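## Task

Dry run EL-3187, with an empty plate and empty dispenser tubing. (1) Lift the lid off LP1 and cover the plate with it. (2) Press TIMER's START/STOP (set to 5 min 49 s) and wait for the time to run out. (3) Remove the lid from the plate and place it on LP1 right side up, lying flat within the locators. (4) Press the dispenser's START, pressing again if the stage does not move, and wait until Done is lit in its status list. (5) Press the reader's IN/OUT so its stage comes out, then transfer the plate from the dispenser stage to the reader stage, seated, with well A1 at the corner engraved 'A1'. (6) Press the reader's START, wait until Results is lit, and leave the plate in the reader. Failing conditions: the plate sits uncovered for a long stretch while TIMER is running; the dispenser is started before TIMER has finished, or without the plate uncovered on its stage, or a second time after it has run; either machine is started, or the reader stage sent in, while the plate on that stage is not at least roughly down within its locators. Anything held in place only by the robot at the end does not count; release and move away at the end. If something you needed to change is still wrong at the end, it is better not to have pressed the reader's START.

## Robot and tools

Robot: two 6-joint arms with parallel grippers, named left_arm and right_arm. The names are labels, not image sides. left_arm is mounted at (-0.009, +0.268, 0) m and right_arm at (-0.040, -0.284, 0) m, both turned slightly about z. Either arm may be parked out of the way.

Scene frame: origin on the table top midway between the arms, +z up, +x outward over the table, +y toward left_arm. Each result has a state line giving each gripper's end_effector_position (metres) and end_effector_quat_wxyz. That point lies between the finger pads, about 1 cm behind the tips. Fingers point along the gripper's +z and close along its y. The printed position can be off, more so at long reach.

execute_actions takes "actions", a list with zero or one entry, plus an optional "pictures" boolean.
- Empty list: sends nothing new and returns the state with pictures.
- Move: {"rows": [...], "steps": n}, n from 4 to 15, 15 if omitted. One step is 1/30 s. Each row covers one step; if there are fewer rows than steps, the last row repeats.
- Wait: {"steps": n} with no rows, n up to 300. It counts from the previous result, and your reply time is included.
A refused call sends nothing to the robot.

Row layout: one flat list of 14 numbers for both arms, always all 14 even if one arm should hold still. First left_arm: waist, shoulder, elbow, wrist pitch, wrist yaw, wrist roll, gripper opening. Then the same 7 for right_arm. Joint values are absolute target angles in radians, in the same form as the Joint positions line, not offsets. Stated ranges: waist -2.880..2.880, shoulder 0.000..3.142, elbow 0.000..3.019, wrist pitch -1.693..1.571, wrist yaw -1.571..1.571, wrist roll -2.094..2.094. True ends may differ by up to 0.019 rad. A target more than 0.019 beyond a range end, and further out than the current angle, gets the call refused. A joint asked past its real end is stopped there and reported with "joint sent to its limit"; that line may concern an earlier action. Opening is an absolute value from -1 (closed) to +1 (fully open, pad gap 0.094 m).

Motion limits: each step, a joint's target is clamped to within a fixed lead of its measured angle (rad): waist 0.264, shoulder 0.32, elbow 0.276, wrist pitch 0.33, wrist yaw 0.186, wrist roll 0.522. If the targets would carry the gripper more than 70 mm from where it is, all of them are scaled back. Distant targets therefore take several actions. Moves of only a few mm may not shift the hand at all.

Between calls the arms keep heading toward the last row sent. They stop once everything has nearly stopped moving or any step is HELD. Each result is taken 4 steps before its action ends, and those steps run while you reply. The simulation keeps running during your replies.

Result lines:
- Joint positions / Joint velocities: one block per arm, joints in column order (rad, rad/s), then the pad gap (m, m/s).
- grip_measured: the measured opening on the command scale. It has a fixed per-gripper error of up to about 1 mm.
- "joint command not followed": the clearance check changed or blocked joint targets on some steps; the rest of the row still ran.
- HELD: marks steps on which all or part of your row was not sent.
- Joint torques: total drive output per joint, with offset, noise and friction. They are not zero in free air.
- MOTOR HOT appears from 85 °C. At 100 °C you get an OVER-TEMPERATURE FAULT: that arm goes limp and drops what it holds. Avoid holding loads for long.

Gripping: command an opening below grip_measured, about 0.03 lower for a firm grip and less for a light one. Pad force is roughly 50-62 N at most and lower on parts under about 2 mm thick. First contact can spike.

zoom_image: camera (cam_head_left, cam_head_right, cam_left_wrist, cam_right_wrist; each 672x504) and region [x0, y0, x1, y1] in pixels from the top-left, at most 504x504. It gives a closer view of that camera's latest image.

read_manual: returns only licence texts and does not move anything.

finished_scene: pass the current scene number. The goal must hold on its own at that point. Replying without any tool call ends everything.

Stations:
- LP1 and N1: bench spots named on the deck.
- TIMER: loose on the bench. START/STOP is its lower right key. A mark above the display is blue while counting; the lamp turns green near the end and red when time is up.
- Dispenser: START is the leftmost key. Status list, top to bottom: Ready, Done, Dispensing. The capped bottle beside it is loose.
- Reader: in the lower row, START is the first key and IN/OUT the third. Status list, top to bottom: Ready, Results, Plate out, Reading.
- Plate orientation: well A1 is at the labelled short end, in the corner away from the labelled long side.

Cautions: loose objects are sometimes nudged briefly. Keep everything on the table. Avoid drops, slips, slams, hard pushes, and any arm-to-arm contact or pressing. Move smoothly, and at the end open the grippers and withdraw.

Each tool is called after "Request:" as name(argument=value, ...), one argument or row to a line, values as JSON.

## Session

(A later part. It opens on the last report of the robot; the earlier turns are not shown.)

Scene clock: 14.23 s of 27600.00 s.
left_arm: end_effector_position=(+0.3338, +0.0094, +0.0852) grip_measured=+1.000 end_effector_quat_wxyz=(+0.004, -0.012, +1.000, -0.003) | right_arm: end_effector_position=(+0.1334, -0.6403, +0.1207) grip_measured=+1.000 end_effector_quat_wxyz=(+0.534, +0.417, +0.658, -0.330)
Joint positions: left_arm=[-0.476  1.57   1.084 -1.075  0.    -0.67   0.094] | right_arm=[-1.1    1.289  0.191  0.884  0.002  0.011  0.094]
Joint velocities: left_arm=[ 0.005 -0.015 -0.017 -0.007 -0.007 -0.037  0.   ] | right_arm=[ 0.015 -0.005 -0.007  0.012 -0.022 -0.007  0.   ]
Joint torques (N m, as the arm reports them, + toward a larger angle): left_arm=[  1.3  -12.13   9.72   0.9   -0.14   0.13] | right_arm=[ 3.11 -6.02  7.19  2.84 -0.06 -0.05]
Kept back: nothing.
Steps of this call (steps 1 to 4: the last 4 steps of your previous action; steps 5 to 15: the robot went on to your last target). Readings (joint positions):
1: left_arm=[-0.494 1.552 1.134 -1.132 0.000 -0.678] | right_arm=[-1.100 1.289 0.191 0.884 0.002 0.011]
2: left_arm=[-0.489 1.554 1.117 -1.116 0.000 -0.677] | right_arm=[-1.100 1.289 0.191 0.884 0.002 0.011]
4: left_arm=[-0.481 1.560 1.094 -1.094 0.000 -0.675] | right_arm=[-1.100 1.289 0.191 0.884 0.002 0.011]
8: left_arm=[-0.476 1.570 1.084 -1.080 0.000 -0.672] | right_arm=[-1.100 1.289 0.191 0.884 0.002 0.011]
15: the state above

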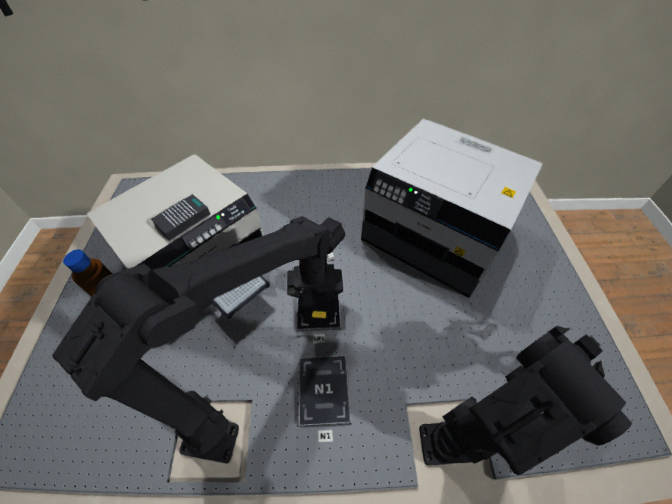

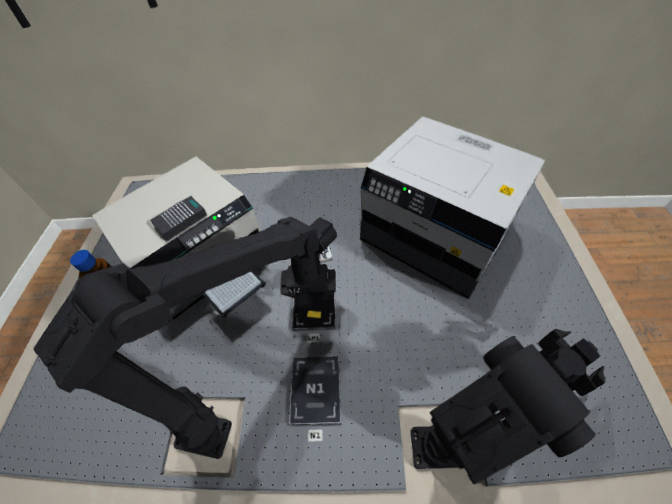

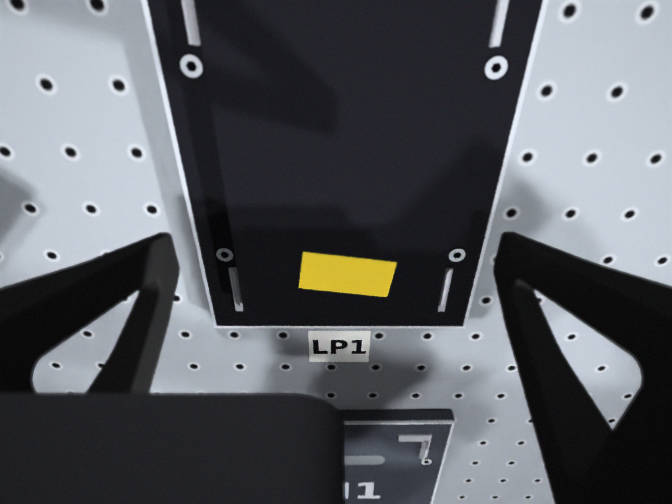

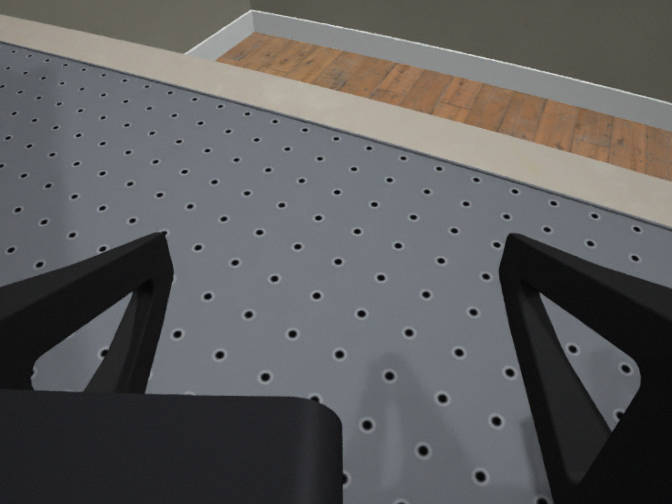

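Request:
execute_actions(
  actions=[
    {"rows": [[-0.471,1.573,1.094,-1.058,0,-0.658,1,-1.1,1.3,0.2,0.9,0,0,1],[-0.473,1.578,1.092,-1.053,0,-0.658,1,-1.1,1.3,0.2,0.9,0,0,1],[-0.475,1.583,1.089,-1.046,0,-0.658,1,-1.1,1.3,0.2,0.9,0,0,1],[-0.477,1.588,1.086,-1.039,0,-0.658,1,-1.1,1.3,0.2,0.9,0,0,1],[-0.479,1.593,1.083,-1.032,0,-0.658,1,-1.1,1.3,0.2,0.9,0,0,1],[-0.481,1.598,1.08,-1.025,0,-0.658,1,-1.1,1.3,0.2,0.9,0,0,1],[-0.483,1.603,1.077,-1.018,0,-0.658,1,-1.1,1.3,0.2,0.9,0,0,1],[-0.485,1.608,1.074,-1.011,0,-0.658,1,-1.1,1.3,0.2,0.9,0,0,1],[-0.487,1.612,1.071,-1.004,0,-0.658,1,-1.1,1.3,0.2,0.9,0,0,1],[-0.488,1.616,1.068,-0.998,0,-0.658,1,-1.1,1.3,0.2,0.9,0,0,1],[-0.489,1.619,1.066,-0.994,0,-0.658,1,-1.1,1.3,0.2,0.9,0,0,1],[-0.489,1.62,1.0655,-0.992,0,-0.658,1,-1.1,1.3,0.2,0.9,0,0,1]], "steps": 15},
  ],
)

Request:
execute_actions(
  actions=[
    {"steps": 12},
  ],
  pictures=true,
)

Scene clock: 16.73 s of 27600.00 s.
left_arm: end_effector_position=(+0.3403, +0.0045, +0.0713) grip_measured=+1.000 end_effector_quat_wxyz=(+0.012, -0.011, +1.000, -0.010) | right_arm: end_effector_position=(+0.1334, -0.6403, +0.1207) grip_measured=+1.000 end_effector_quat_wxyz=(+0.534, +0.417, +0.658, -0.330)
Joint positions: left_arm=[-0.476  1.595  1.073 -1.018  0.    -0.669  0.094] | right_arm=[-1.1    1.289  0.191  0.884  0.002  0.011  0.094]
Joint velocities: left_arm=[-0.015  0.161 -0.105  0.159 -0.11   0.051  0.   ] | right_arm=[-0.005 -0.005  0.002 -0.017  0.007 -0.051  0.   ]
Joint torques (N m, as the arm reports them, + toward a larger angle): left_arm=[ -0.04 -11.32   8.65   0.73  -0.14   0.13] | right_arm=[ 3.13 -5.98  7.21  2.82 -0.06 -0.05]
Steps of this call (steps 1 to 15: the robot went on to your last target; steps 16 to 64: nothing new was sent; steps 65 to 75: the first 11 steps of this action). Readings (joint positions):
65: left_arm=[-0.476 1.570 1.084 -1.075 0.000 -0.670] | right_arm=[-1.100 1.289 0.191 0.884 0.002 0.011]
66: left_arm=[-0.476 1.570 1.084 -1.073 0.000 -0.670] | right_arm=[-1.100 1.289 0.191 0.884 0.002 0.011]
68: left_arm=[-0.476 1.570 1.084 -1.065 0.000 -0.670] | right_arm=[-1.100 1.289 0.191 0.884 0.002 0.011]
72: left_arm=[-0.476 1.580 1.082 -1.038 0.000 -0.669] | right_arm=[-1.100 1.289 0.191 0.884 0.002 0.011]
75: the state above

Scene clock: 17.13 s of 27600.00 s.
left_arm: end_effector_position=(+0.3366, +0.0073, +0.0575) grip_measured=+1.000 end_effector_quat_wxyz=(+0.002, -0.011, +1.000, -0.002) | right_arm: end_effector_position=(+0.1334, -0.6403, +0.1207) grip_measured=+1.000 end_effector_quat_wxyz=(+0.534, +0.417, +0.658, -0.330)
Joint positions: left_arm=[-0.476  1.618  1.06  -1.006  0.    -0.669  0.094] | right_arm=[-1.1    1.289  0.191  0.884  0.002  0.011  0.094]
Joint velocities: left_arm=[ 0.005 -0.005 -0.002 -0.027 -0.051  0.007  0.   ] | right_arm=[-0.005 -0.015  0.007 -0.002 -0.007 -0.037  0.   ]
Joint torques (N m, as the arm reports them, + toward a larger angle): left_arm=[ -0.18 -12.19   8.99   0.67  -0.15   0.13] | right_arm=[ 3.09 -5.98  7.19  2.83 -0.06 -0.05]
Kept back: nothing.
Steps of this call (steps 1 to 4: the last 4 steps of your previous action; steps 5 to 12: the robot went on to your last target). Readings (joint positions):
1: left_arm=[-0.476 1.600 1.069 -1.013 0.000 -0.669] | right_arm=[-1.100 1.289 0.191 0.884 0.002 0.011]
2: left_arm=[-0.476 1.606 1.066 -1.010 0.000 -0.669] | right_arm=[-1.100 1.289 0.191 0.884 0.002 0.011]
4: left_arm=[-0.476 1.614 1.062 -1.008 0.000 -0.669] | right_arm=[-1.100 1.289 0.191 0.884 0.002 0.011]
8: left_arm=[-0.476 1.618 1.060 -1.008 0.000 -0.669] | right_arm=[-1.100 1.289 0.191 0.884 0.002 0.011]
12: the state above

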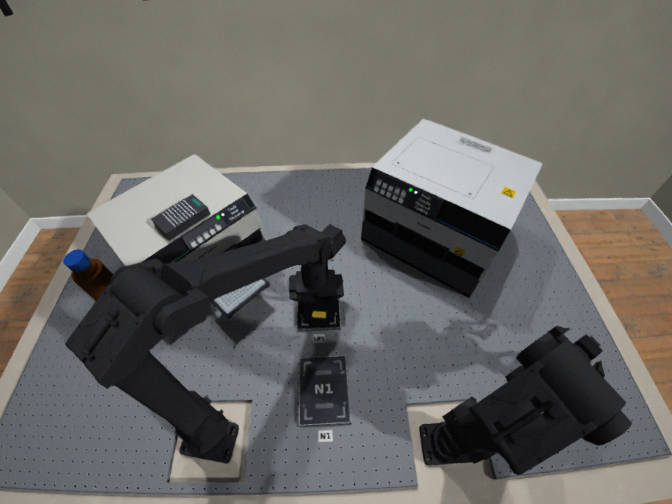

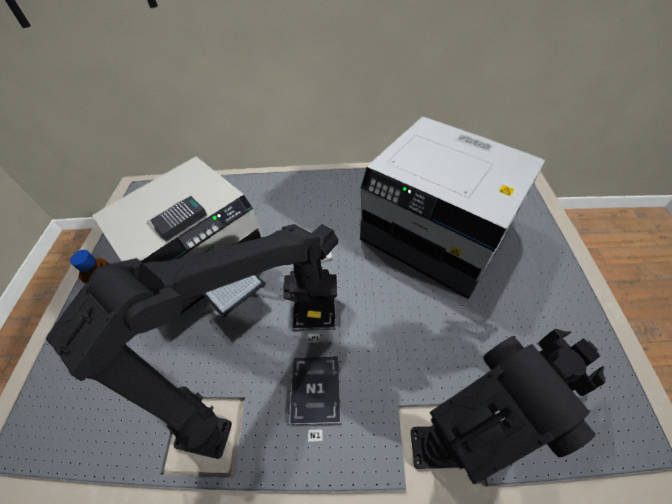

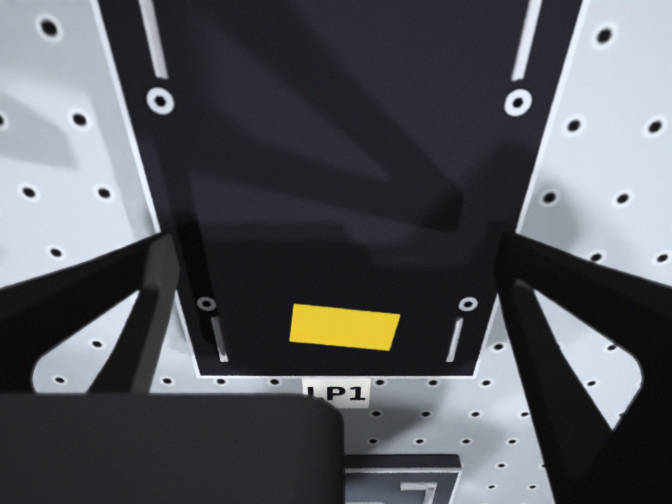

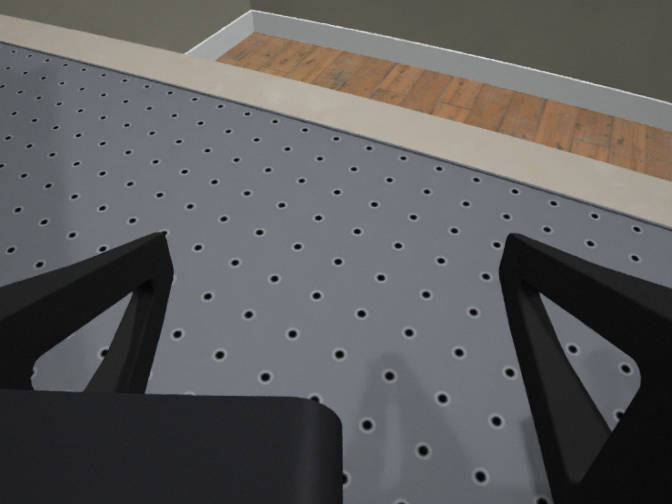

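Request:
execute_actions(
  actions=[
    {"rows": [[-0.489,1.628,1.059,-0.992,0,-0.658,1,-1.1,1.3,0.2,0.9,0,0,1],[-0.489,1.63,1.0575,-0.992,0,-0.658,1,-1.1,1.3,0.2,0.9,0,0,1],[-0.489,1.632,1.056,-0.989,0,-0.658,1,-1.1,1.3,0.2,0.9,0,0,1],[-0.489,1.634,1.0545,-0.985,0,-0.658,1,-1.1,1.3,0.2,0.9,0,0,1],[-0.489,1.636,1.053,-0.981,0,-0.658,1,-1.1,1.3,0.2,0.9,0,0,1],[-0.489,1.638,1.0515,-0.977,0,-0.658,1,-1.1,1.3,0.2,0.9,0,0,1],[-0.489,1.64,1.05,-0.973,0,-0.658,1,-1.1,1.3,0.2,0.9,0,0,1],[-0.489,1.642,1.0485,-0.969,0,-0.658,1,-1.1,1.3,0.2,0.9,0,0,1],[-0.489,1.644,1.047,-0.965,0,-0.658,1,-1.1,1.3,0.2,0.9,0,0,1],[-0.489,1.646,1.0455,-0.961,0,-0.658,1,-1.1,1.3,0.2,0.9,0,0,1],[-0.489,1.648,1.044,-0.957,0,-0.658,1,-1.1,1.3,0.2,0.9,0,0,1],[-0.489,1.649,1.043,-0.953,0,-0.658,1,-1.1,1.3,0.2,0.9,0,0,1],[-0.489,1.649,1.043,-0.95,0,-0.658,1,-1.1,1.3,0.2,0.9,0,0,1]], "steps": 15},
  ],
)

Request:
execute_actions(
  actions=[
    {"steps": 12},
  ],
  pictures=true,
)

Scene clock: 18.63 s of 27600.00 s.
left_arm: end_effector_position=(+0.3363, +0.0076, +0.0479) grip_measured=+1.000 end_effector_quat_wxyz=(+0.003, -0.011, +1.000, -0.002) | right_arm: end_effector_position=(+0.1334, -0.6403, +0.1207) grip_measured=+1.000 end_effector_quat_wxyz=(+0.534, +0.417, +0.658, -0.330)
Joint positions: left_arm=[-0.476  1.63   1.046 -0.979  0.    -0.669  0.094] | right_arm=[-1.1    1.289  0.191  0.884  0.002  0.011  0.094]
Joint velocities: left_arm=[ 0.005  0.083 -0.056  0.12   0.022 -0.037  0.   ] | right_arm=[-0.015 -0.015 -0.017 -0.002 -0.066  0.051  0.   ]
Joint torques (N m, as the arm reports them, + toward a larger angle): left_arm=[ -0.1  -11.38   8.4    0.56  -0.15   0.13] | right_arm=[ 3.06 -5.95  7.2   2.82 -0.06 -0.05]
Steps of this call (steps 1 to 30: the robot went on to your last target; steps 31 to 34: nothing new was sent; steps 35 to 45: the first 11 steps of this action). Readings (joint positions):
35: left_arm=[-0.476 1.618 1.060 -1.006 0.000 -0.669] | right_arm=[-1.100 1.289 0.191 0.884 0.002 0.011]
36: left_arm=[-0.476 1.618 1.060 -1.006 0.000 -0.669] | right_arm=[-1.100 1.289 0.191 0.884 0.002 0.011]
38: left_arm=[-0.476 1.618 1.058 -1.004 0.000 -0.669] | right_arm=[-1.100 1.289 0.191 0.884 0.002 0.011]
42: left_arm=[-0.476 1.623 1.051 -0.991 0.000 -0.669] | right_arm=[-1.100 1.289 0.191 0.884 0.002 0.011]
45: the state above

Scene clock: 19.03 s of 27600.00 s.
left_arm: end_effector_position=(+0.3363, +0.0076, +0.0416) grip_measured=+1.000 end_effector_quat_wxyz=(+0.002, -0.011, +1.000, -0.002) | right_arm: end_effector_position=(+0.1334, -0.6403, +0.1207) grip_measured=+1.000 end_effector_quat_wxyz=(+0.534, +0.417, +0.658, -0.330)
Joint positions: left_arm=[-0.476  1.641  1.04  -0.964  0.    -0.669  0.094] | right_arm=[-1.1    1.289  0.191  0.884  0.002  0.011  0.094]
Joint velocities: left_arm=[-0.005 -0.015  0.017 -0.007 -0.066  0.007  0.   ] | right_arm=[-0.015 -0.005  0.022 -0.017  0.037  0.037  0.   ]
Joint torques (N m, as the arm reports them, + toward a larger angle): left_arm=[ -0.25 -11.94   8.55   0.78  -0.16   0.13] | right_arm=[ 3.1  -5.94  7.2   2.85 -0.06 -0.05]
Kept back: nothing.
Steps of this call (steps 1 to 4: the last 4 steps of your previous action; steps 5 to 12: the robot went on to your last target). Readings (joint positions):
1: left_arm=[-0.476 1.633 1.044 -0.975 0.000 -0.669] | right_arm=[-1.100 1.289 0.191 0.884 0.002 0.011]
2: left_arm=[-0.476 1.636 1.043 -0.971 0.000 -0.669] | right_arm=[-1.100 1.289 0.191 0.884 0.002 0.011]
4: left_arm=[-0.476 1.640 1.041 -0.967 0.000 -0.669] | right_arm=[-1.100 1.289 0.191 0.884 0.002 0.011]
8: left_arm=[-0.476 1.641 1.040 -0.965 0.000 -0.669] | right_arm=[-1.100 1.289 0.191 0.884 0.002 0.011]
12: the state above

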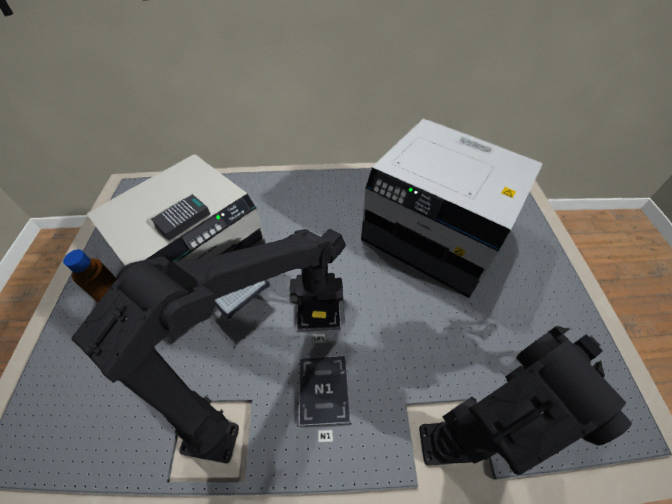

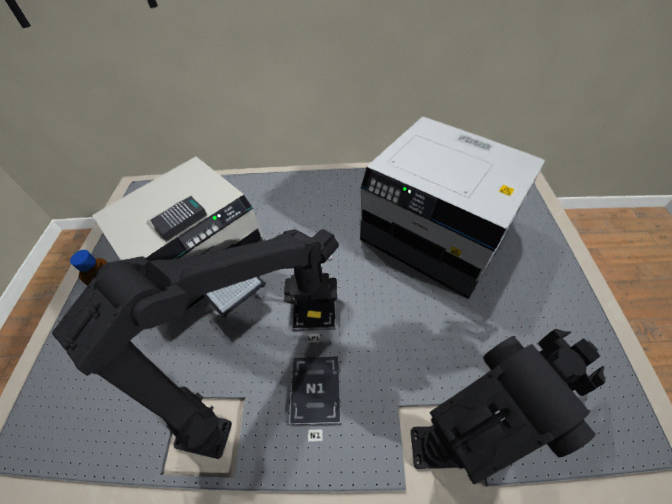

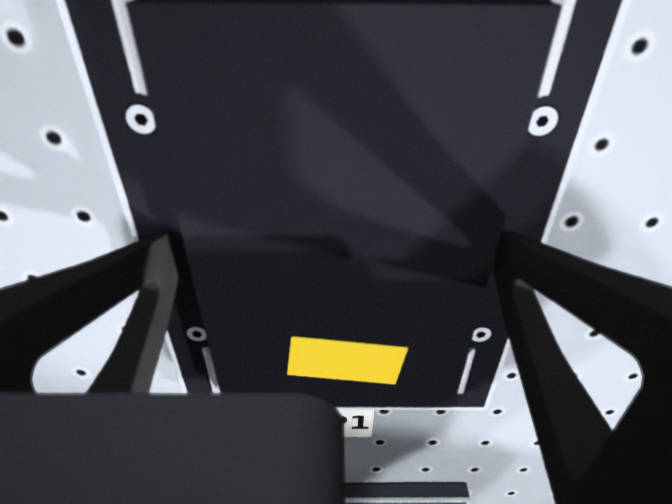

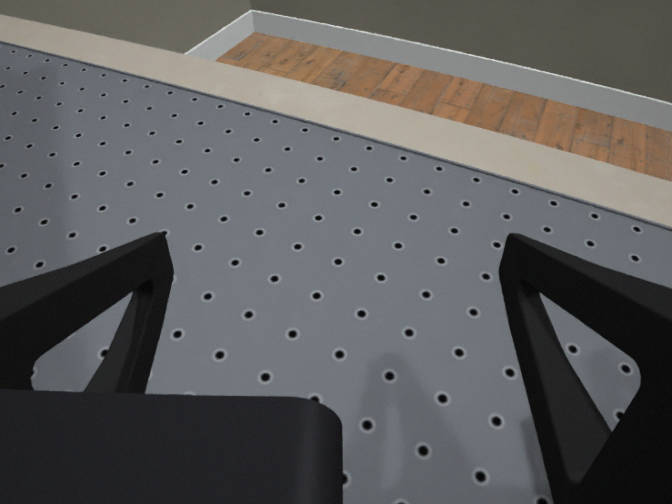

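Request:
zoom_image(
  camera="cam_left_wrist",
  region=[100, 150, 260, 350],
)

Request:
zoom_image(
  camera="cam_left_wrist",
  region=[420, 150, 580, 350],
)

Request:
zoom_image(
  camera="cam_head_left",
  region=[270, 260, 370, 345],
)

Region (100, 150, 260, 350) of cam_left_wrist's 672x504 image, scaled by 2.520, with more detail than that image has; it fills the left 403 columns of this view, and the rest is white.

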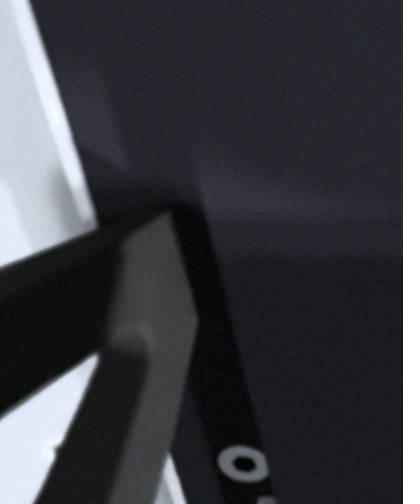

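Region (420, 150, 580, 350) of cam_left_wrist's 672x504 image, scaled by 2.520, with more detail than that image has; it fills the left 403 columns of this view, and the rest is white.

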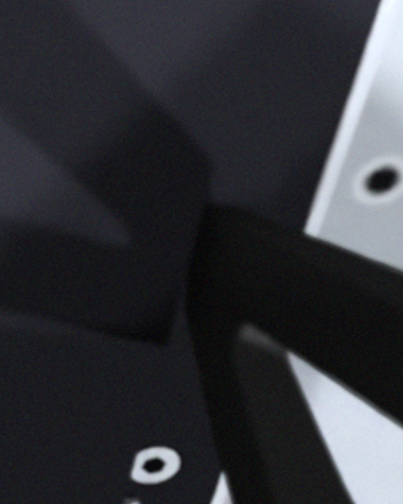

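Region (270, 260, 370, 345) of cam_head_left's 672x504 image, scaled by 5.040, with more detail than that image has; it fills the top 428 rows of this view, and the rest is white.

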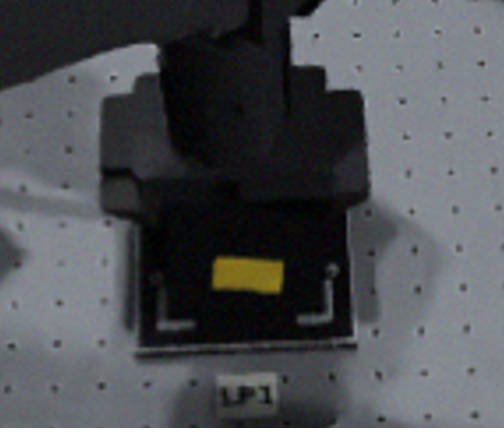

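Request:
execute_actions(
  actions=[
    {"rows": [[-0.489,1.653,1.043,-0.949,0,-0.658,1,-1.1,1.3,0.2,0.9,0,0,1],[-0.489,1.654,1.043,-0.948,0,-0.658,1,-1.1,1.3,0.2,0.9,0,0,1],[-0.489,1.655,1.043,-0.946,0,-0.658,1,-1.1,1.3,0.2,0.9,0,0,1],[-0.489,1.656,1.043,-0.944,0,-0.658,1,-1.1,1.3,0.2,0.9,0,0,1],[-0.489,1.657,1.043,-0.942,0,-0.658,1,-1.1,1.3,0.2,0.9,0,0,1],[-0.489,1.658,1.043,-0.94,0,-0.658,1,-1.1,1.3,0.2,0.9,0,0,1],[-0.489,1.659,1.043,-0.938,0,-0.658,1,-1.1,1.3,0.2,0.9,0,0,1],[-0.489,1.66,1.043,-0.938,0,-0.658,1,-1.1,1.3,0.2,0.9,0,0,1]], "steps": 15},
  ],
)

Request:
execute_actions(
  actions=[
    {"steps": 8},
  ],
  pictures=true,
)

Scene clock: 20.23 s of 27600.00 s.
left_arm: end_effector_position=(+0.3377, +0.0065, +0.0408) grip_measured=+1.000 end_effector_quat_wxyz=(+0.004, -0.011, +1.000, -0.004) | right_arm: end_effector_position=(+0.1334, -0.6403, +0.1207) grip_measured=+1.000 end_effector_quat_wxyz=(+0.534, +0.417, +0.658, -0.330)
Joint positions: left_arm=[-0.476  1.643  1.04  -0.956  0.    -0.669  0.094] | right_arm=[-1.1    1.289  0.191  0.884  0.002  0.011  0.094]
Joint velocities: left_arm=[-0.005 -0.005 -0.007  0.002 -0.051 -0.022  0.   ] | right_arm=[-0.015 -0.005 -0.007  0.007 -0.066  0.007  0.   ]
Joint torques (N m, as the arm reports them, + toward a larger angle): left_arm=[ -0.25 -11.46   8.49   0.91  -0.15   0.12] | right_arm=[ 3.08 -5.98  7.23  2.84 -0.06 -0.05]
Steps of this call (steps 1 to 25: the robot went on to your last target; steps 26 to 36: the first 11 steps of this action). Readings (joint positions):
26: left_arm=[-0.476 1.641 1.040 -0.964 0.000 -0.669] | right_arm=[-1.100 1.289 0.191 0.884 0.002 0.011]
27: left_arm=[-0.476 1.641 1.040 -0.964 0.000 -0.669] | right_arm=[-1.100 1.289 0.191 0.884 0.002 0.011]
29: left_arm=[-0.476 1.642 1.040 -0.962 0.000 -0.669] | right_arm=[-1.100 1.289 0.191 0.884 0.002 0.011]
33: left_arm=[-0.476 1.643 1.040 -0.956 0.000 -0.669] | right_arm=[-1.100 1.289 0.191 0.884 0.002 0.011]
36: the state above

Scene clock: 20.50 s of 27600.00 s.
left_arm: end_effector_position=(+0.3377, +0.0065, +0.0408) grip_measured=+1.000 end_effector_quat_wxyz=(+0.004, -0.011, +1.000, -0.004) | right_arm: end_effector_position=(+0.1334, -0.6403, +0.1207) grip_measured=+1.000 end_effector_quat_wxyz=(+0.534, +0.417, +0.658, -0.330)
Joint positions: left_arm=[-0.476  1.643  1.04  -0.956  0.    -0.669  0.094] | right_arm=[-1.1    1.289  0.191  0.884  0.002  0.011  0.094]
Joint velocities: left_arm=[-0.005  0.005 -0.012  0.012  0.022 -0.066  0.   ] | right_arm=[-0.005 -0.005 -0.007  0.002 -0.022 -0.022  0.   ]
Joint torques (N m, as the arm reports them, + toward a larger angle): left_arm=[ -0.08 -11.45   8.5    0.93  -0.15   0.13] | right_arm=[ 3.07 -6.    7.2   2.81 -0.05 -0.04]
Kept back: nothing.
Steps of this call (steps 1 to 4: the last 4 steps of your previous action; steps 5 to 8: the robot went on to your last target). Readings (joint positions):
1: left_arm=[-0.476 1.643 1.040 -0.956 0.000 -0.669] | right_arm=[-1.100 1.289 0.191 0.884 0.002 0.011]
2: left_arm=[-0.476 1.643 1.040 -0.956 0.000 -0.669] | right_arm=[-1.100 1.289 0.191 0.884 0.002 0.011]
4: left_arm=[-0.476 1.643 1.040 -0.956 0.000 -0.669] | right_arm=[-1.100 1.289 0.191 0.884 0.002 0.011]
8: the state above

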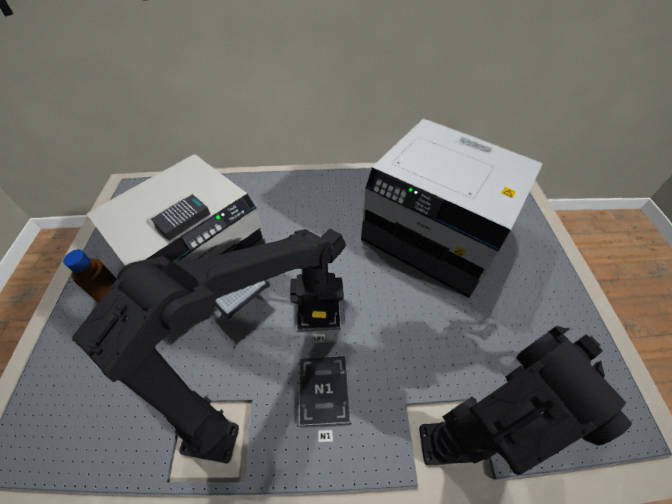

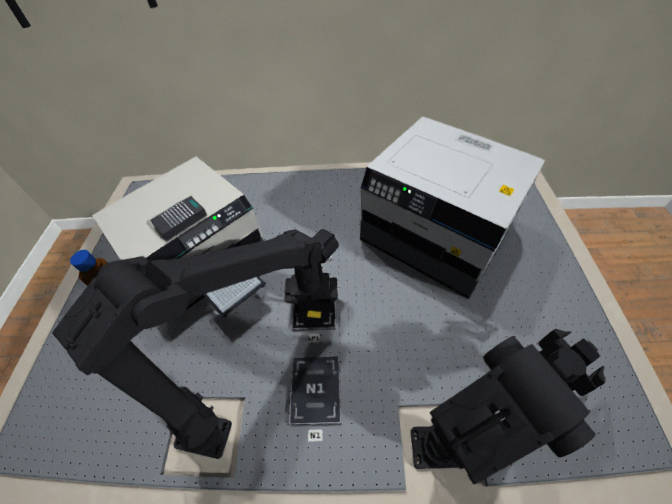

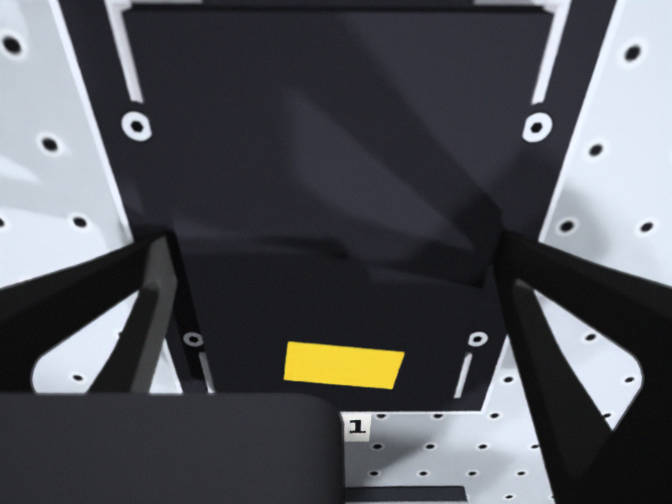

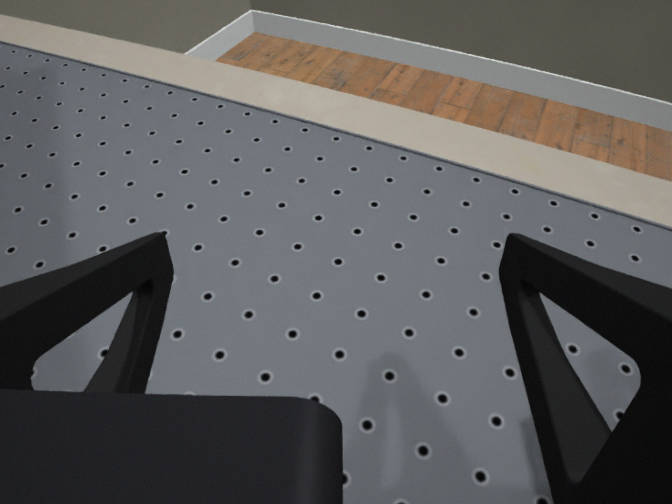

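Request:
execute_actions(
  actions=[
    {"rows": [[-0.489,1.662,1.043,-0.938,0,-0.658,1,-1.1,1.3,0.2,0.9,0,0,1],[-0.489,1.664,1.043,-0.938,0,-0.658,1,-1.1,1.3,0.2,0.9,0,0,1],[-0.489,1.666,1.043,-0.938,0,-0.658,1,-1.1,1.3,0.2,0.9,0,0,1],[-0.489,1.668,1.043,-0.938,0,-0.658,1,-1.1,1.3,0.2,0.9,0,0,1]], "steps": 15},
  ],
)

Scene clock: 21.13 s of 27600.00 s.
left_arm: end_effector_position=(+0.3377, +0.0065, +0.0406) grip_measured=+1.000 end_effector_quat_wxyz=(+0.004, -0.011, +1.000, -0.003) | right_arm: end_effector_position=(+0.1334, -0.6403, +0.1207) grip_measured=+1.000 end_effector_quat_wxyz=(+0.534, +0.417, +0.658, -0.330)
Joint positions: left_arm=[-0.476  1.644  1.04  -0.956  0.    -0.669  0.094] | right_arm=[-1.1    1.289  0.191  0.884  0.002  0.011  0.094]
Joint velocities: left_arm=[-0.024 -0.005  0.002  0.012 -0.051  0.007  0.   ] | right_arm=[-0.005  0.005 -0.007  0.002  0.022  0.022  0.   ]
Joint torques (N m, as the arm reports them, + toward a larger angle): left_arm=[  0.01 -10.84   8.48   0.95  -0.16   0.14] | right_arm=[ 3.07 -6.    7.2   2.85 -0.06 -0.04]
Steps of this call (steps 1 to 8: the robot went on to your last target; steps 9 to 19: the first 11 steps of this action). Readings (joint positions):
9: left_arm=[-0.476 1.643 1.040 -0.956 0.000 -0.669] | right_arm=[-1.100 1.289 0.191 0.884 0.002 0.011]
10: left_arm=[-0.476 1.643 1.040 -0.956 0.000 -0.669] | right_arm=[-1.100 1.289 0.191 0.884 0.002 0.011]
12: left_arm=[-0.476 1.644 1.040 -0.956 0.000 -0.669] | right_arm=[-1.100 1.289 0.191 0.884 0.002 0.011]
16: left_arm=[-0.476 1.644 1.040 -0.956 0.000 -0.669] | right_arm=[-1.100 1.289 0.191 0.884 0.002 0.011]
19: the state above

Request:
execute_actions(
  actions=[
    {"rows": [[-0.489,1.655,1.043,-0.938,0,-0.658,1,-1.1,1.3,0.2,0.9,0,0,1],[-0.489,1.645,1.043,-0.938,0,-0.658,0.97,-1.1,1.3,0.2,0.9,0,0,1],[-0.489,1.64,1.043,-0.938,0,-0.658,0.94,-1.1,1.3,0.2,0.9,0,0,1],[-0.489,1.64,1.043,-0.938,0,-0.658,0.91,-1.1,1.3,0.2,0.9,0,0,1],[-0.489,1.64,1.043,-0.938,0,-0.658,0.89,-1.1,1.3,0.2,0.9,0,0,1],[-0.489,1.64,1.043,-0.938,0,-0.658,0.87,-1.1,1.3,0.2,0.9,0,0,1],[-0.489,1.64,1.043,-0.938,0,-0.658,0.855,-1.1,1.3,0.2,0.9,0,0,1],[-0.489,1.64,1.043,-0.938,0,-0.658,0.84,-1.1,1.3,0.2,0.9,0,0,1],[-0.489,1.64,1.043,-0.938,0,-0.658,0.83,-1.1,1.3,0.2,0.9,0,0,1],[-0.489,1.64,1.043,-0.938,0,-0.658,0.82,-1.1,1.3,0.2,0.9,0,0,1],[-0.489,1.64,1.043,-0.938,0,-0.658,0.81,-1.1,1.3,0.2,0.9,0,0,1],[-0.489,1.64,1.043,-0.938,0,-0.658,0.80,-1.1,1.3,0.2,0.9,0,0,1]], "steps": 15},
  ],
)

Request:
execute_actions(
  actions=[
    {"steps": 10},
  ],
)

Scene clock: 22.00 s of 27600.00 s.
left_arm: end_effector_position=(+0.3377, +0.0066, +0.0406) grip_measured=+0.818 end_effector_quat_wxyz=(+0.004, -0.011, +1.000, -0.003) | right_arm: end_effector_position=(+0.1334, -0.6403, +0.1207) grip_measured=+1.000 end_effector_quat_wxyz=(+0.534, +0.417, +0.658, -0.330)
Joint positions: left_arm=[-0.476  1.644  1.04  -0.956 -0.001 -0.669  0.085] | right_arm=[-1.1    1.289  0.191  0.884  0.002  0.011  0.094]
Joint velocities: left_arm=[-0.005  0.005 -0.007 -0.007 -0.007 -0.081 -0.005] | right_arm=[-0.024 -0.005 -0.002 -0.007 -0.022  0.022  0.   ]
Joint torques (N m, as the arm reports them, + toward a larger angle): left_arm=[  0.16 -12.76   8.55   0.91  -0.1    0.13] | right_arm=[ 3.05 -5.98  7.22  2.82 -0.06 -0.05]
Steps of this call (steps 1 to 4: the last 4 steps of your previous action; steps 5 to 15: the robot went on to your last target; steps 16 to 26: the first 11 steps of this action). Readings (joint positions):
16: left_arm=[-0.476 1.644 1.040 -0.956 0.000 -0.669] | right_arm=[-1.100 1.289 0.191 0.884 0.002 0.011]
17: left_arm=[-0.476 1.644 1.040 -0.956 -0.000 -0.669] | right_arm=[-1.100 1.289 0.191 0.884 0.002 0.011]
19: left_arm=[-0.476 1.644 1.040 -0.956 -0.001 -0.669] | right_arm=[-1.100 1.289 0.191 0.884 0.002 0.011]
23: left_arm=[-0.476 1.644 1.040 -0.956 -0.001 -0.669] | right_arm=[-1.100 1.289 0.191 0.884 0.002 0.011]
26: the state above

Scene clock: 22.33 s of 27600.00 s.
left_arm: end_effector_position=(+0.3377, +0.0066, +0.0406) grip_measured=+0.810 end_effector_quat_wxyz=(+0.004, -0.011, +1.000, -0.003) | right_arm: end_effector_position=(+0.1334, -0.6403, +0.1207) grip_measured=+1.000 end_effector_quat_wxyz=(+0.534, +0.417, +0.658, -0.330)
Joint positions: left_arm=[-0.476  1.644  1.04  -0.956 -0.001 -0.669  0.085] | right_arm=[-1.1    1.289  0.191  0.884  0.002  0.011  0.094]
Joint velocities: left_arm=[-0.005  0.015 -0.002  0.007  0.007 -0.022 -0.   ] | right_arm=[-0.005 -0.015  0.002  0.017 -0.007 -0.007  0.   ]
Joint torques (N m, as the arm reports them, + toward a larger angle): left_arm=[ -0.08 -12.8    8.44   0.93  -0.11   0.13] | right_arm=[ 3.05 -5.97  7.2   2.82 -0.05 -0.04]
Kept back: nothing.
Steps of this call (steps 1 to 4: the last 4 steps of your previous action; steps 5 to 10: the robot went on to your last target). Readings (joint positions):
1: left_arm=[-0.476 1.644 1.040 -0.956 -0.001 -0.669] | right_arm=[-1.100 1.289 0.191 0.884 0.002 0.011]
2: left_arm=[-0.476 1.644 1.040 -0.956 -0.001 -0.669] | right_arm=[-1.100 1.289 0.191 0.884 0.002 0.011]
4: left_arm=[-0.476 1.644 1.040 -0.956 -0.001 -0.669] | right_arm=[-1.100 1.289 0.191 0.884 0.002 0.011]
8: left_arm=[-0.476 1.644 1.040 -0.956 -0.001 -0.669] | right_arm=[-1.100 1.289 0.191 0.884 0.002 0.011]
10: the state above

Request:
execute_actions(
  actions=[
    {"rows": [[-0.489,1.64,1.043,-0.938,0,-0.658,0.85,-1.1,1.3,0.2,0.9,0,0,1],[-0.489,1.635,1.05,-0.945,0,-0.658,0.92,-1.1,1.3,0.2,0.9,0,0,1],[-0.489,1.63,1.057,-0.953,0,-0.658,1,-1.1,1.3,0.2,0.9,0,0,1],[-0.489,1.626,1.062,-0.962,0,-0.658,1,-1.1,1.3,0.2,0.9,0,0,1],[-0.489,1.623,1.065,-0.967,0,-0.658,1,-1.1,1.3,0.2,0.9,0,0,1],[-0.489,1.619,1.068,-0.974,0,-0.658,1,-1.1,1.3,0.2,0.9,0,0,1],[-0.489,1.614,1.072,-0.983,0,-0.658,1,-1.1,1.3,0.2,0.9,0,0,1],[-0.489,1.609,1.077,-0.993,0,-0.658,1,-1.1,1.3,0.2,0.9,0,0,1],[-0.489,1.603,1.082,-1.004,0,-0.658,1,-1.1,1.3,0.2,0.9,0,0,1],[-0.489,1.597,1.087,-1.015,0,-0.658,1,-1.1,1.3,0.2,0.9,0,0,1],[-0.489,1.59,1.093,-1.028,0,-0.658,1,-1.1,1.3,0.2,0.9,0,0,1],[-0.489,1.582,1.099,-1.042,0,-0.658,1,-1.1,1.3,0.2,0.9,0,0,1],[-0.489,1.572,1.105,-1.058,0,-0.65,1,-1.1,1.3,0.2,0.9,0,0,1],[-0.489,1.56,1.11,-1.075,0,-0.63,1,-1.1,1.3,0.2,0.9,0,0,1],[-0.489,1.545,1.115,-1.095,0,-0.6,1,-1.1,1.3,0.2,0.9,0,0,1]], "steps": 15},
  ],
)

Request:
execute_actions(
  actions=[
    {"rows": [[-0.489,1.525,1.118,-1.118,0,-0.56,1,-1.1,1.3,0.2,0.9,0,0,1],[-0.489,1.502,1.12,-1.143,0,-0.515,1,-1.1,1.3,0.2,0.9,0,0,1],[-0.489,1.477,1.121,-1.17,0,-0.47,1,-1.1,1.3,0.2,0.9,0,0,1],[-0.485,1.451,1.122,-1.197,0,-0.425,1,-1.1,1.3,0.2,0.9,0,0,1],[-0.478,1.425,1.122,-1.224,0,-0.38,1,-1.1,1.3,0.2,0.9,0,0,1],[-0.468,1.399,1.122,-1.251,0,-0.335,1,-1.1,1.3,0.2,0.9,0,0,1],[-0.455,1.373,1.122,-1.278,0,-0.29,1,-1.1,1.3,0.2,0.9,0,0,1],[-0.439,1.348,1.122,-1.304,0,-0.245,1,-1.1,1.3,0.2,0.9,0,0,1],[-0.42,1.325,1.122,-1.328,0,-0.2,1,-1.1,1.3,0.2,0.9,0,0,1],[-0.398,1.304,1.122,-1.35,0,-0.155,1,-1.1,1.3,0.2,0.9,0,0,1],[-0.374,1.286,1.122,-1.368,0,-0.11,1,-1.1,1.3,0.2,0.9,0,0,1],[-0.348,1.272,1.122,-1.383,0,-0.065,1,-1.1,1.3,0.2,0.9,0,0,1],[-0.32,1.262,1.122,-1.394,0,-0.02,1,-1.1,1.3,0.2,0.9,0,0,1],[-0.291,1.256,1.122,-1.401,0,0.025,1,-1.1,1.3,0.2,0.9,0,0,1],[-0.261,1.254,1.122,-1.404,0,0.07,1,-1.1,1.3,0.2,0.9,0,0,1]], "steps": 15},
  ],
)

Request:
execute_actions(
  actions=[
    {"rows": [[-0.231,1.254,1.122,-1.404,0,0.115,1,-1.1,1.3,0.2,0.9,0,0,1],[-0.201,1.254,1.122,-1.404,0,0.16,1,-1.1,1.3,0.2,0.9,0,0,1],[-0.171,1.254,1.122,-1.404,0,0.205,1,-1.1,1.3,0.2,0.9,0,0,1],[-0.142,1.254,1.122,-1.404,0,0.25,1,-1.1,1.3,0.2,0.9,0,0,1],[-0.114,1.254,1.122,-1.404,0,0.295,1,-1.1,1.3,0.2,0.9,0,0,1],[-0.088,1.254,1.122,-1.404,0,0.34,1,-1.1,1.3,0.2,0.9,0,0,1],[-0.064,1.254,1.122,-1.404,0,0.385,1,-1.1,1.3,0.2,0.9,0,0,1],[-0.043,1.254,1.122,-1.404,0,0.43,1,-1.1,1.3,0.2,0.9,0,0,1],[-0.025,1.254,1.122,-1.404,0,0.475,1,-1.1,1.3,0.2,0.9,0,0,1],[-0.01,1.254,1.122,-1.404,0,0.515,1,-1.1,1.3,0.2,0.9,0,0,1],[0.001,1.254,1.122,-1.404,0,0.55,1,-1.1,1.3,0.2,0.9,0,0,1],[0.008,1.254,1.122,-1.404,0,0.58,1,-1.1,1.3,0.2,0.9,0,0,1],[0.012,1.254,1.122,-1.404,0,0.6,1,-1.1,1.3,0.2,0.9,0,0,1],[0.014,1.254,1.122,-1.404,0,0.615,1,-1.1,1.3,0.2,0.9,0,0,1],[0.014,1.254,1.122,-1.404,0,0.622,1,-1.1,1.3,0.2,0.9,0,0,1]], "steps": 15},
  ],
)

Request:
execute_actions(
  actions=[
    {"steps": 18},
  ],
  pictures=true,
)

Scene clock: 26.57 s of 27600.00 s.
left_arm: end_effector_position=(+0.3307, +0.0113, +0.0444) grip_measured=+1.000 end_effector_quat_wxyz=(-0.007, -0.011, +1.000, +0.006) | right_arm: end_effector_position=(+0.1334, -0.6403, +0.1207) grip_measured=+1.000 end_effector_quat_wxyz=(+0.534, +0.417, +0.658, -0.330)
Joint positions: left_arm=[-0.478  1.634  1.04  -0.994 -0.001 -0.669  0.094] | right_arm=[-1.1    1.289  0.191  0.884  0.002  0.011  0.094]
Joint velocities: left_arm=[-0.005 -0.132  0.012 -0.305  0.022 -0.007  0.   ] | right_arm=[-0.005  0.005 -0.017 -0.002 -0.007  0.051  0.   ]
Joint torques (N m, as the arm reports them, + toward a larger angle): left_arm=[  0.   -15.35  12.91  -0.13  -0.13   0.13] | right_arm=[ 3.08 -6.    7.21  2.83 -0.06 -0.05]
Steps of this call (steps 1 to 15: the robot went on to your last target; steps 16 to 116: nothing new was sent; steps 117 to 127: the first 11 steps of this action). Readings (joint positions):
117: left_arm=[-0.476 1.644 1.040 -0.956 -0.001 -0.669] | right_arm=[-1.100 1.289 0.191 0.884 0.002 0.011]
118: left_arm=[-0.477 1.644 1.040 -0.955 -0.001 -0.669] | right_arm=[-1.100 1.289 0.191 0.884 0.002 0.011]
120: left_arm=[-0.477 1.644 1.040 -0.955 -0.001 -0.669] | right_arm=[-1.100 1.289 0.191 0.884 0.002 0.011]
124: left_arm=[-0.478 1.642 1.040 -0.966 -0.001 -0.669] | right_arm=[-1.100 1.289 0.191 0.884 0.002 0.011]
127: the state above

Scene clock: 27.07 s of 27600.00 s.
left_arm: end_effector_position=(+0.2894, +0.0576, +0.1681) grip_measured=+1.000 end_effector_quat_wxyz=(-0.005, +0.159, +0.987, +0.002) | right_arm: end_effector_position=(+0.1334, -0.6403, +0.1207) grip_measured=+1.000 end_effector_quat_wxyz=(+0.534, +0.417, +0.658, -0.330)
Joint positions: left_arm=[-0.444  1.335  1.068 -1.315  0.001 -0.295  0.094] | right_arm=[-1.1    1.289  0.191  0.884  0.002  0.011  0.094]
Joint velocities: left_arm=[ 0.513 -0.825  0.066 -0.642  0.007  1.209  0.   ] | right_arm=[-0.015  0.005 -0.007 -0.017  0.007  0.051  0.   ]
Joint torques (N m, as the arm reports them, + toward a larger angle): left_arm=[ 3.44 -8.96 13.95  0.07 -0.15  0.1 ] | right_arm=[ 3.14 -5.99  7.18  2.83 -0.06 -0.05]
Steps of this call (steps 1 to 4: the last 4 steps of your previous action; steps 5 to 15: the first 11 steps of this action). Readings (joint positions):
5: left_arm=[-0.479 1.594 1.058 -1.065 0.001 -0.640] | right_arm=[-1.100 1.289 0.191 0.884 0.002 0.011]
6: left_arm=[-0.479 1.578 1.060 -1.086 0.001 -0.619] | right_arm=[-1.100 1.289 0.191 0.884 0.002 0.011]
8: left_arm=[-0.479 1.538 1.063 -1.134 0.001 -0.563] | right_arm=[-1.100 1.289 0.191 0.884 0.002 0.011]
12: left_arm=[-0.476 1.424 1.064 -1.240 0.001 -0.419] | right_arm=[-1.100 1.289 0.191 0.884 0.002 0.011]
15: the state above

Scene clock: 27.57 s of 27600.00 s.
left_arm: end_effector_position=(+0.3300, +0.2018, +0.2019) grip_measured=+1.000 end_effector_quat_wxyz=(+0.006, +0.274, +0.962, +0.000) | right_arm: end_effector_position=(+0.1334, -0.6403, +0.1207) grip_measured=+1.000 end_effector_quat_wxyz=(+0.534, +0.417, +0.658, -0.330)
Joint positions: left_arm=[-0.022  1.246  1.079 -1.391  0.001  0.363  0.094] | right_arm=[-1.1    1.289  0.191  0.884  0.002  0.011  0.094]
Joint velocities: left_arm=[ 0.464 -0.015  0.017 -0.002 -0.037  1.209  0.   ] | right_arm=[ 0.015 -0.024 -0.007 -0.002 -0.007  0.022  0.   ]
Joint torques (N m, as the arm reports them, + toward a larger angle): left_arm=[ 0.   -7.54 13.86 -0.19 -0.06  0.11] | right_arm=[ 3.12 -5.94  7.21  2.81 -0.06 -0.04]
Steps of this call (steps 1 to 4: the last 4 steps of your previous action; steps 5 to 15: the first 11 steps of this action). Readings (joint positions):
5: left_arm=[-0.300 1.243 1.078 -1.384 0.001 -0.079] | right_arm=[-1.100 1.289 0.191 0.884 0.002 0.011]
6: left_arm=[-0.265 1.239 1.079 -1.388 0.001 -0.035] | right_arm=[-1.100 1.289 0.191 0.884 0.002 0.011]
8: left_arm=[-0.199 1.240 1.079 -1.390 0.001 0.054] | right_arm=[-1.100 1.289 0.191 0.884 0.002 0.011]
12: left_arm=[-0.084 1.246 1.079 -1.391 0.001 0.232] | right_arm=[-1.100 1.289 0.191 0.884 0.002 0.011]
15: the state above

Scene clock: 28.17 s of 27600.00 s.
left_arm: end_effector_position=(+0.3322, +0.2139, +0.2019) grip_measured=+1.000 end_effector_quat_wxyz=(+0.006, +0.372, +0.928, +0.001) | right_arm: end_effector_position=(+0.1334, -0.6403, +0.1207) grip_measured=+1.000 end_effector_quat_wxyz=(+0.534, +0.417, +0.658, -0.330)
Joint positions: left_arm=[ 0.013  1.246  1.079 -1.391  0.001  0.606  0.094] | right_arm=[-1.1    1.289  0.191  0.884  0.002  0.011  0.094]
Joint velocities: left_arm=[-0.015 -0.005 -0.002 -0.012  0.051 -0.022  0.   ] | right_arm=[-0.005  0.005 -0.012 -0.012 -0.037  0.037  0.   ]
Joint torques (N m, as the arm reports them, + toward a larger angle): left_arm=[ 0.8  -7.43 13.68 -0.2  -0.07  0.12] | right_arm=[ 3.09 -6.04  7.18  2.82 -0.06 -0.04]
Kept back: nothing.
Steps of this call (steps 1 to 4: the last 4 steps of your previous action; steps 5 to 18: the robot went on to your last target). Readings (joint positions):
1: left_arm=[-0.008 1.246 1.079 -1.391 0.001 0.403] | right_arm=[-1.100 1.289 0.191 0.884 0.002 0.011]
2: left_arm=[0.002 1.246 1.079 -1.391 0.001 0.439] | right_arm=[-1.100 1.289 0.191 0.884 0.002 0.011]
4: left_arm=[0.012 1.246 1.079 -1.391 0.001 0.499] | right_arm=[-1.100 1.289 0.191 0.884 0.002 0.011]
8: left_arm=[0.013 1.246 1.079 -1.391 0.001 0.565] | right_arm=[-1.100 1.289 0.191 0.884 0.002 0.011]
18: the state above

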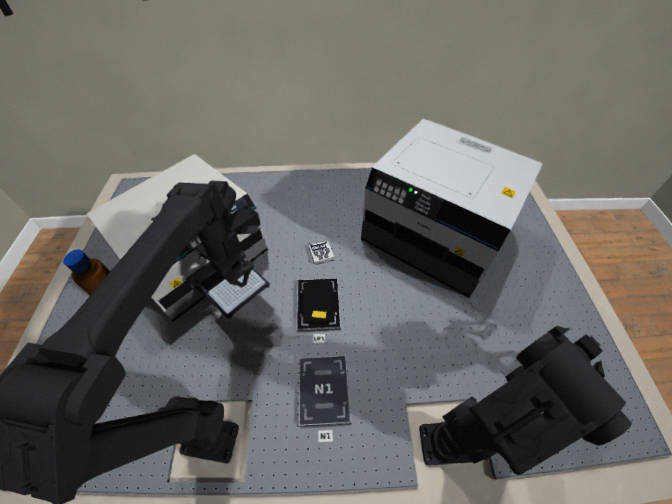

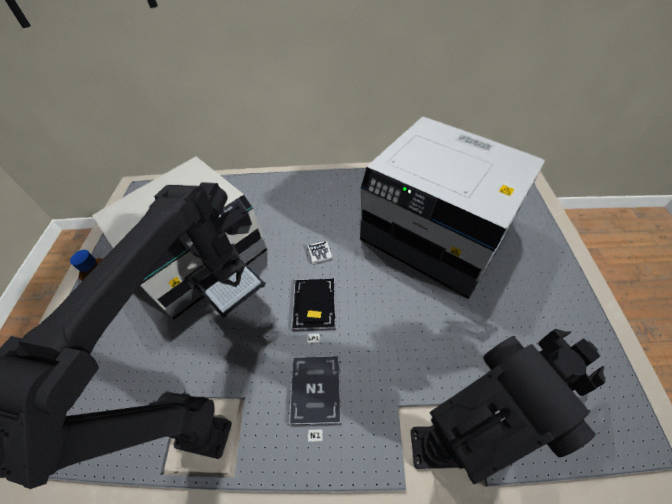

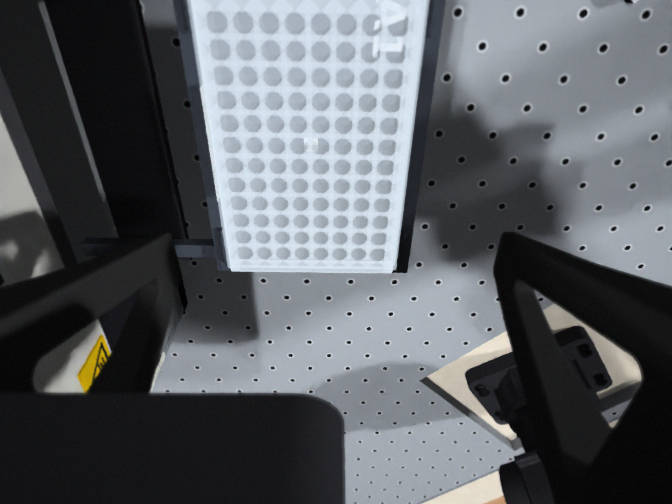

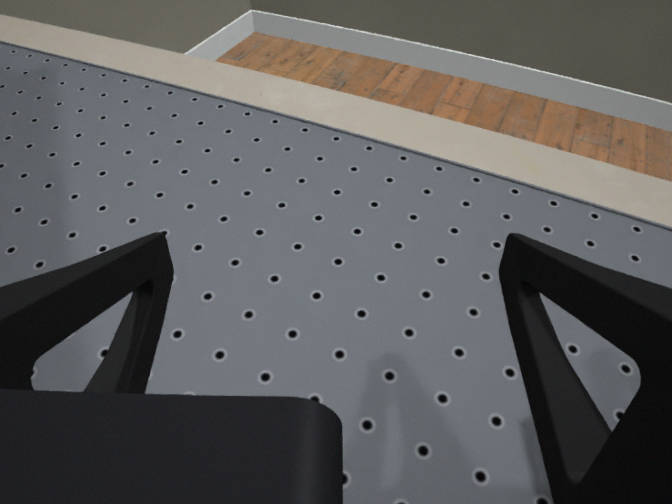

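Request:
zoom_image(
  camera="cam_left_wrist",
  region=[160, 0, 460, 290],
)

Region (160, 0, 460, 290) of cam_left_wrist's 672x504 image, scaled by 1.680, with more detail than that image has; it fills the top 487 rows of this view, and the rest is white.

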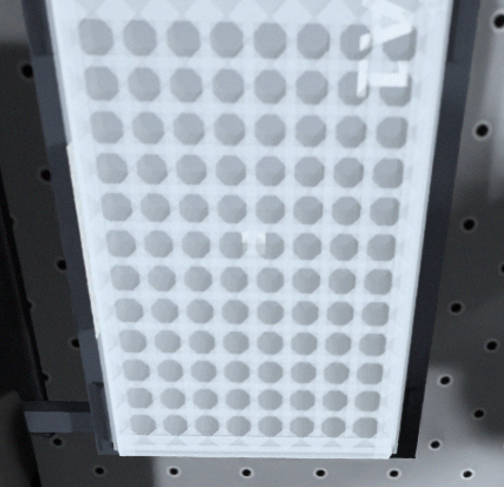

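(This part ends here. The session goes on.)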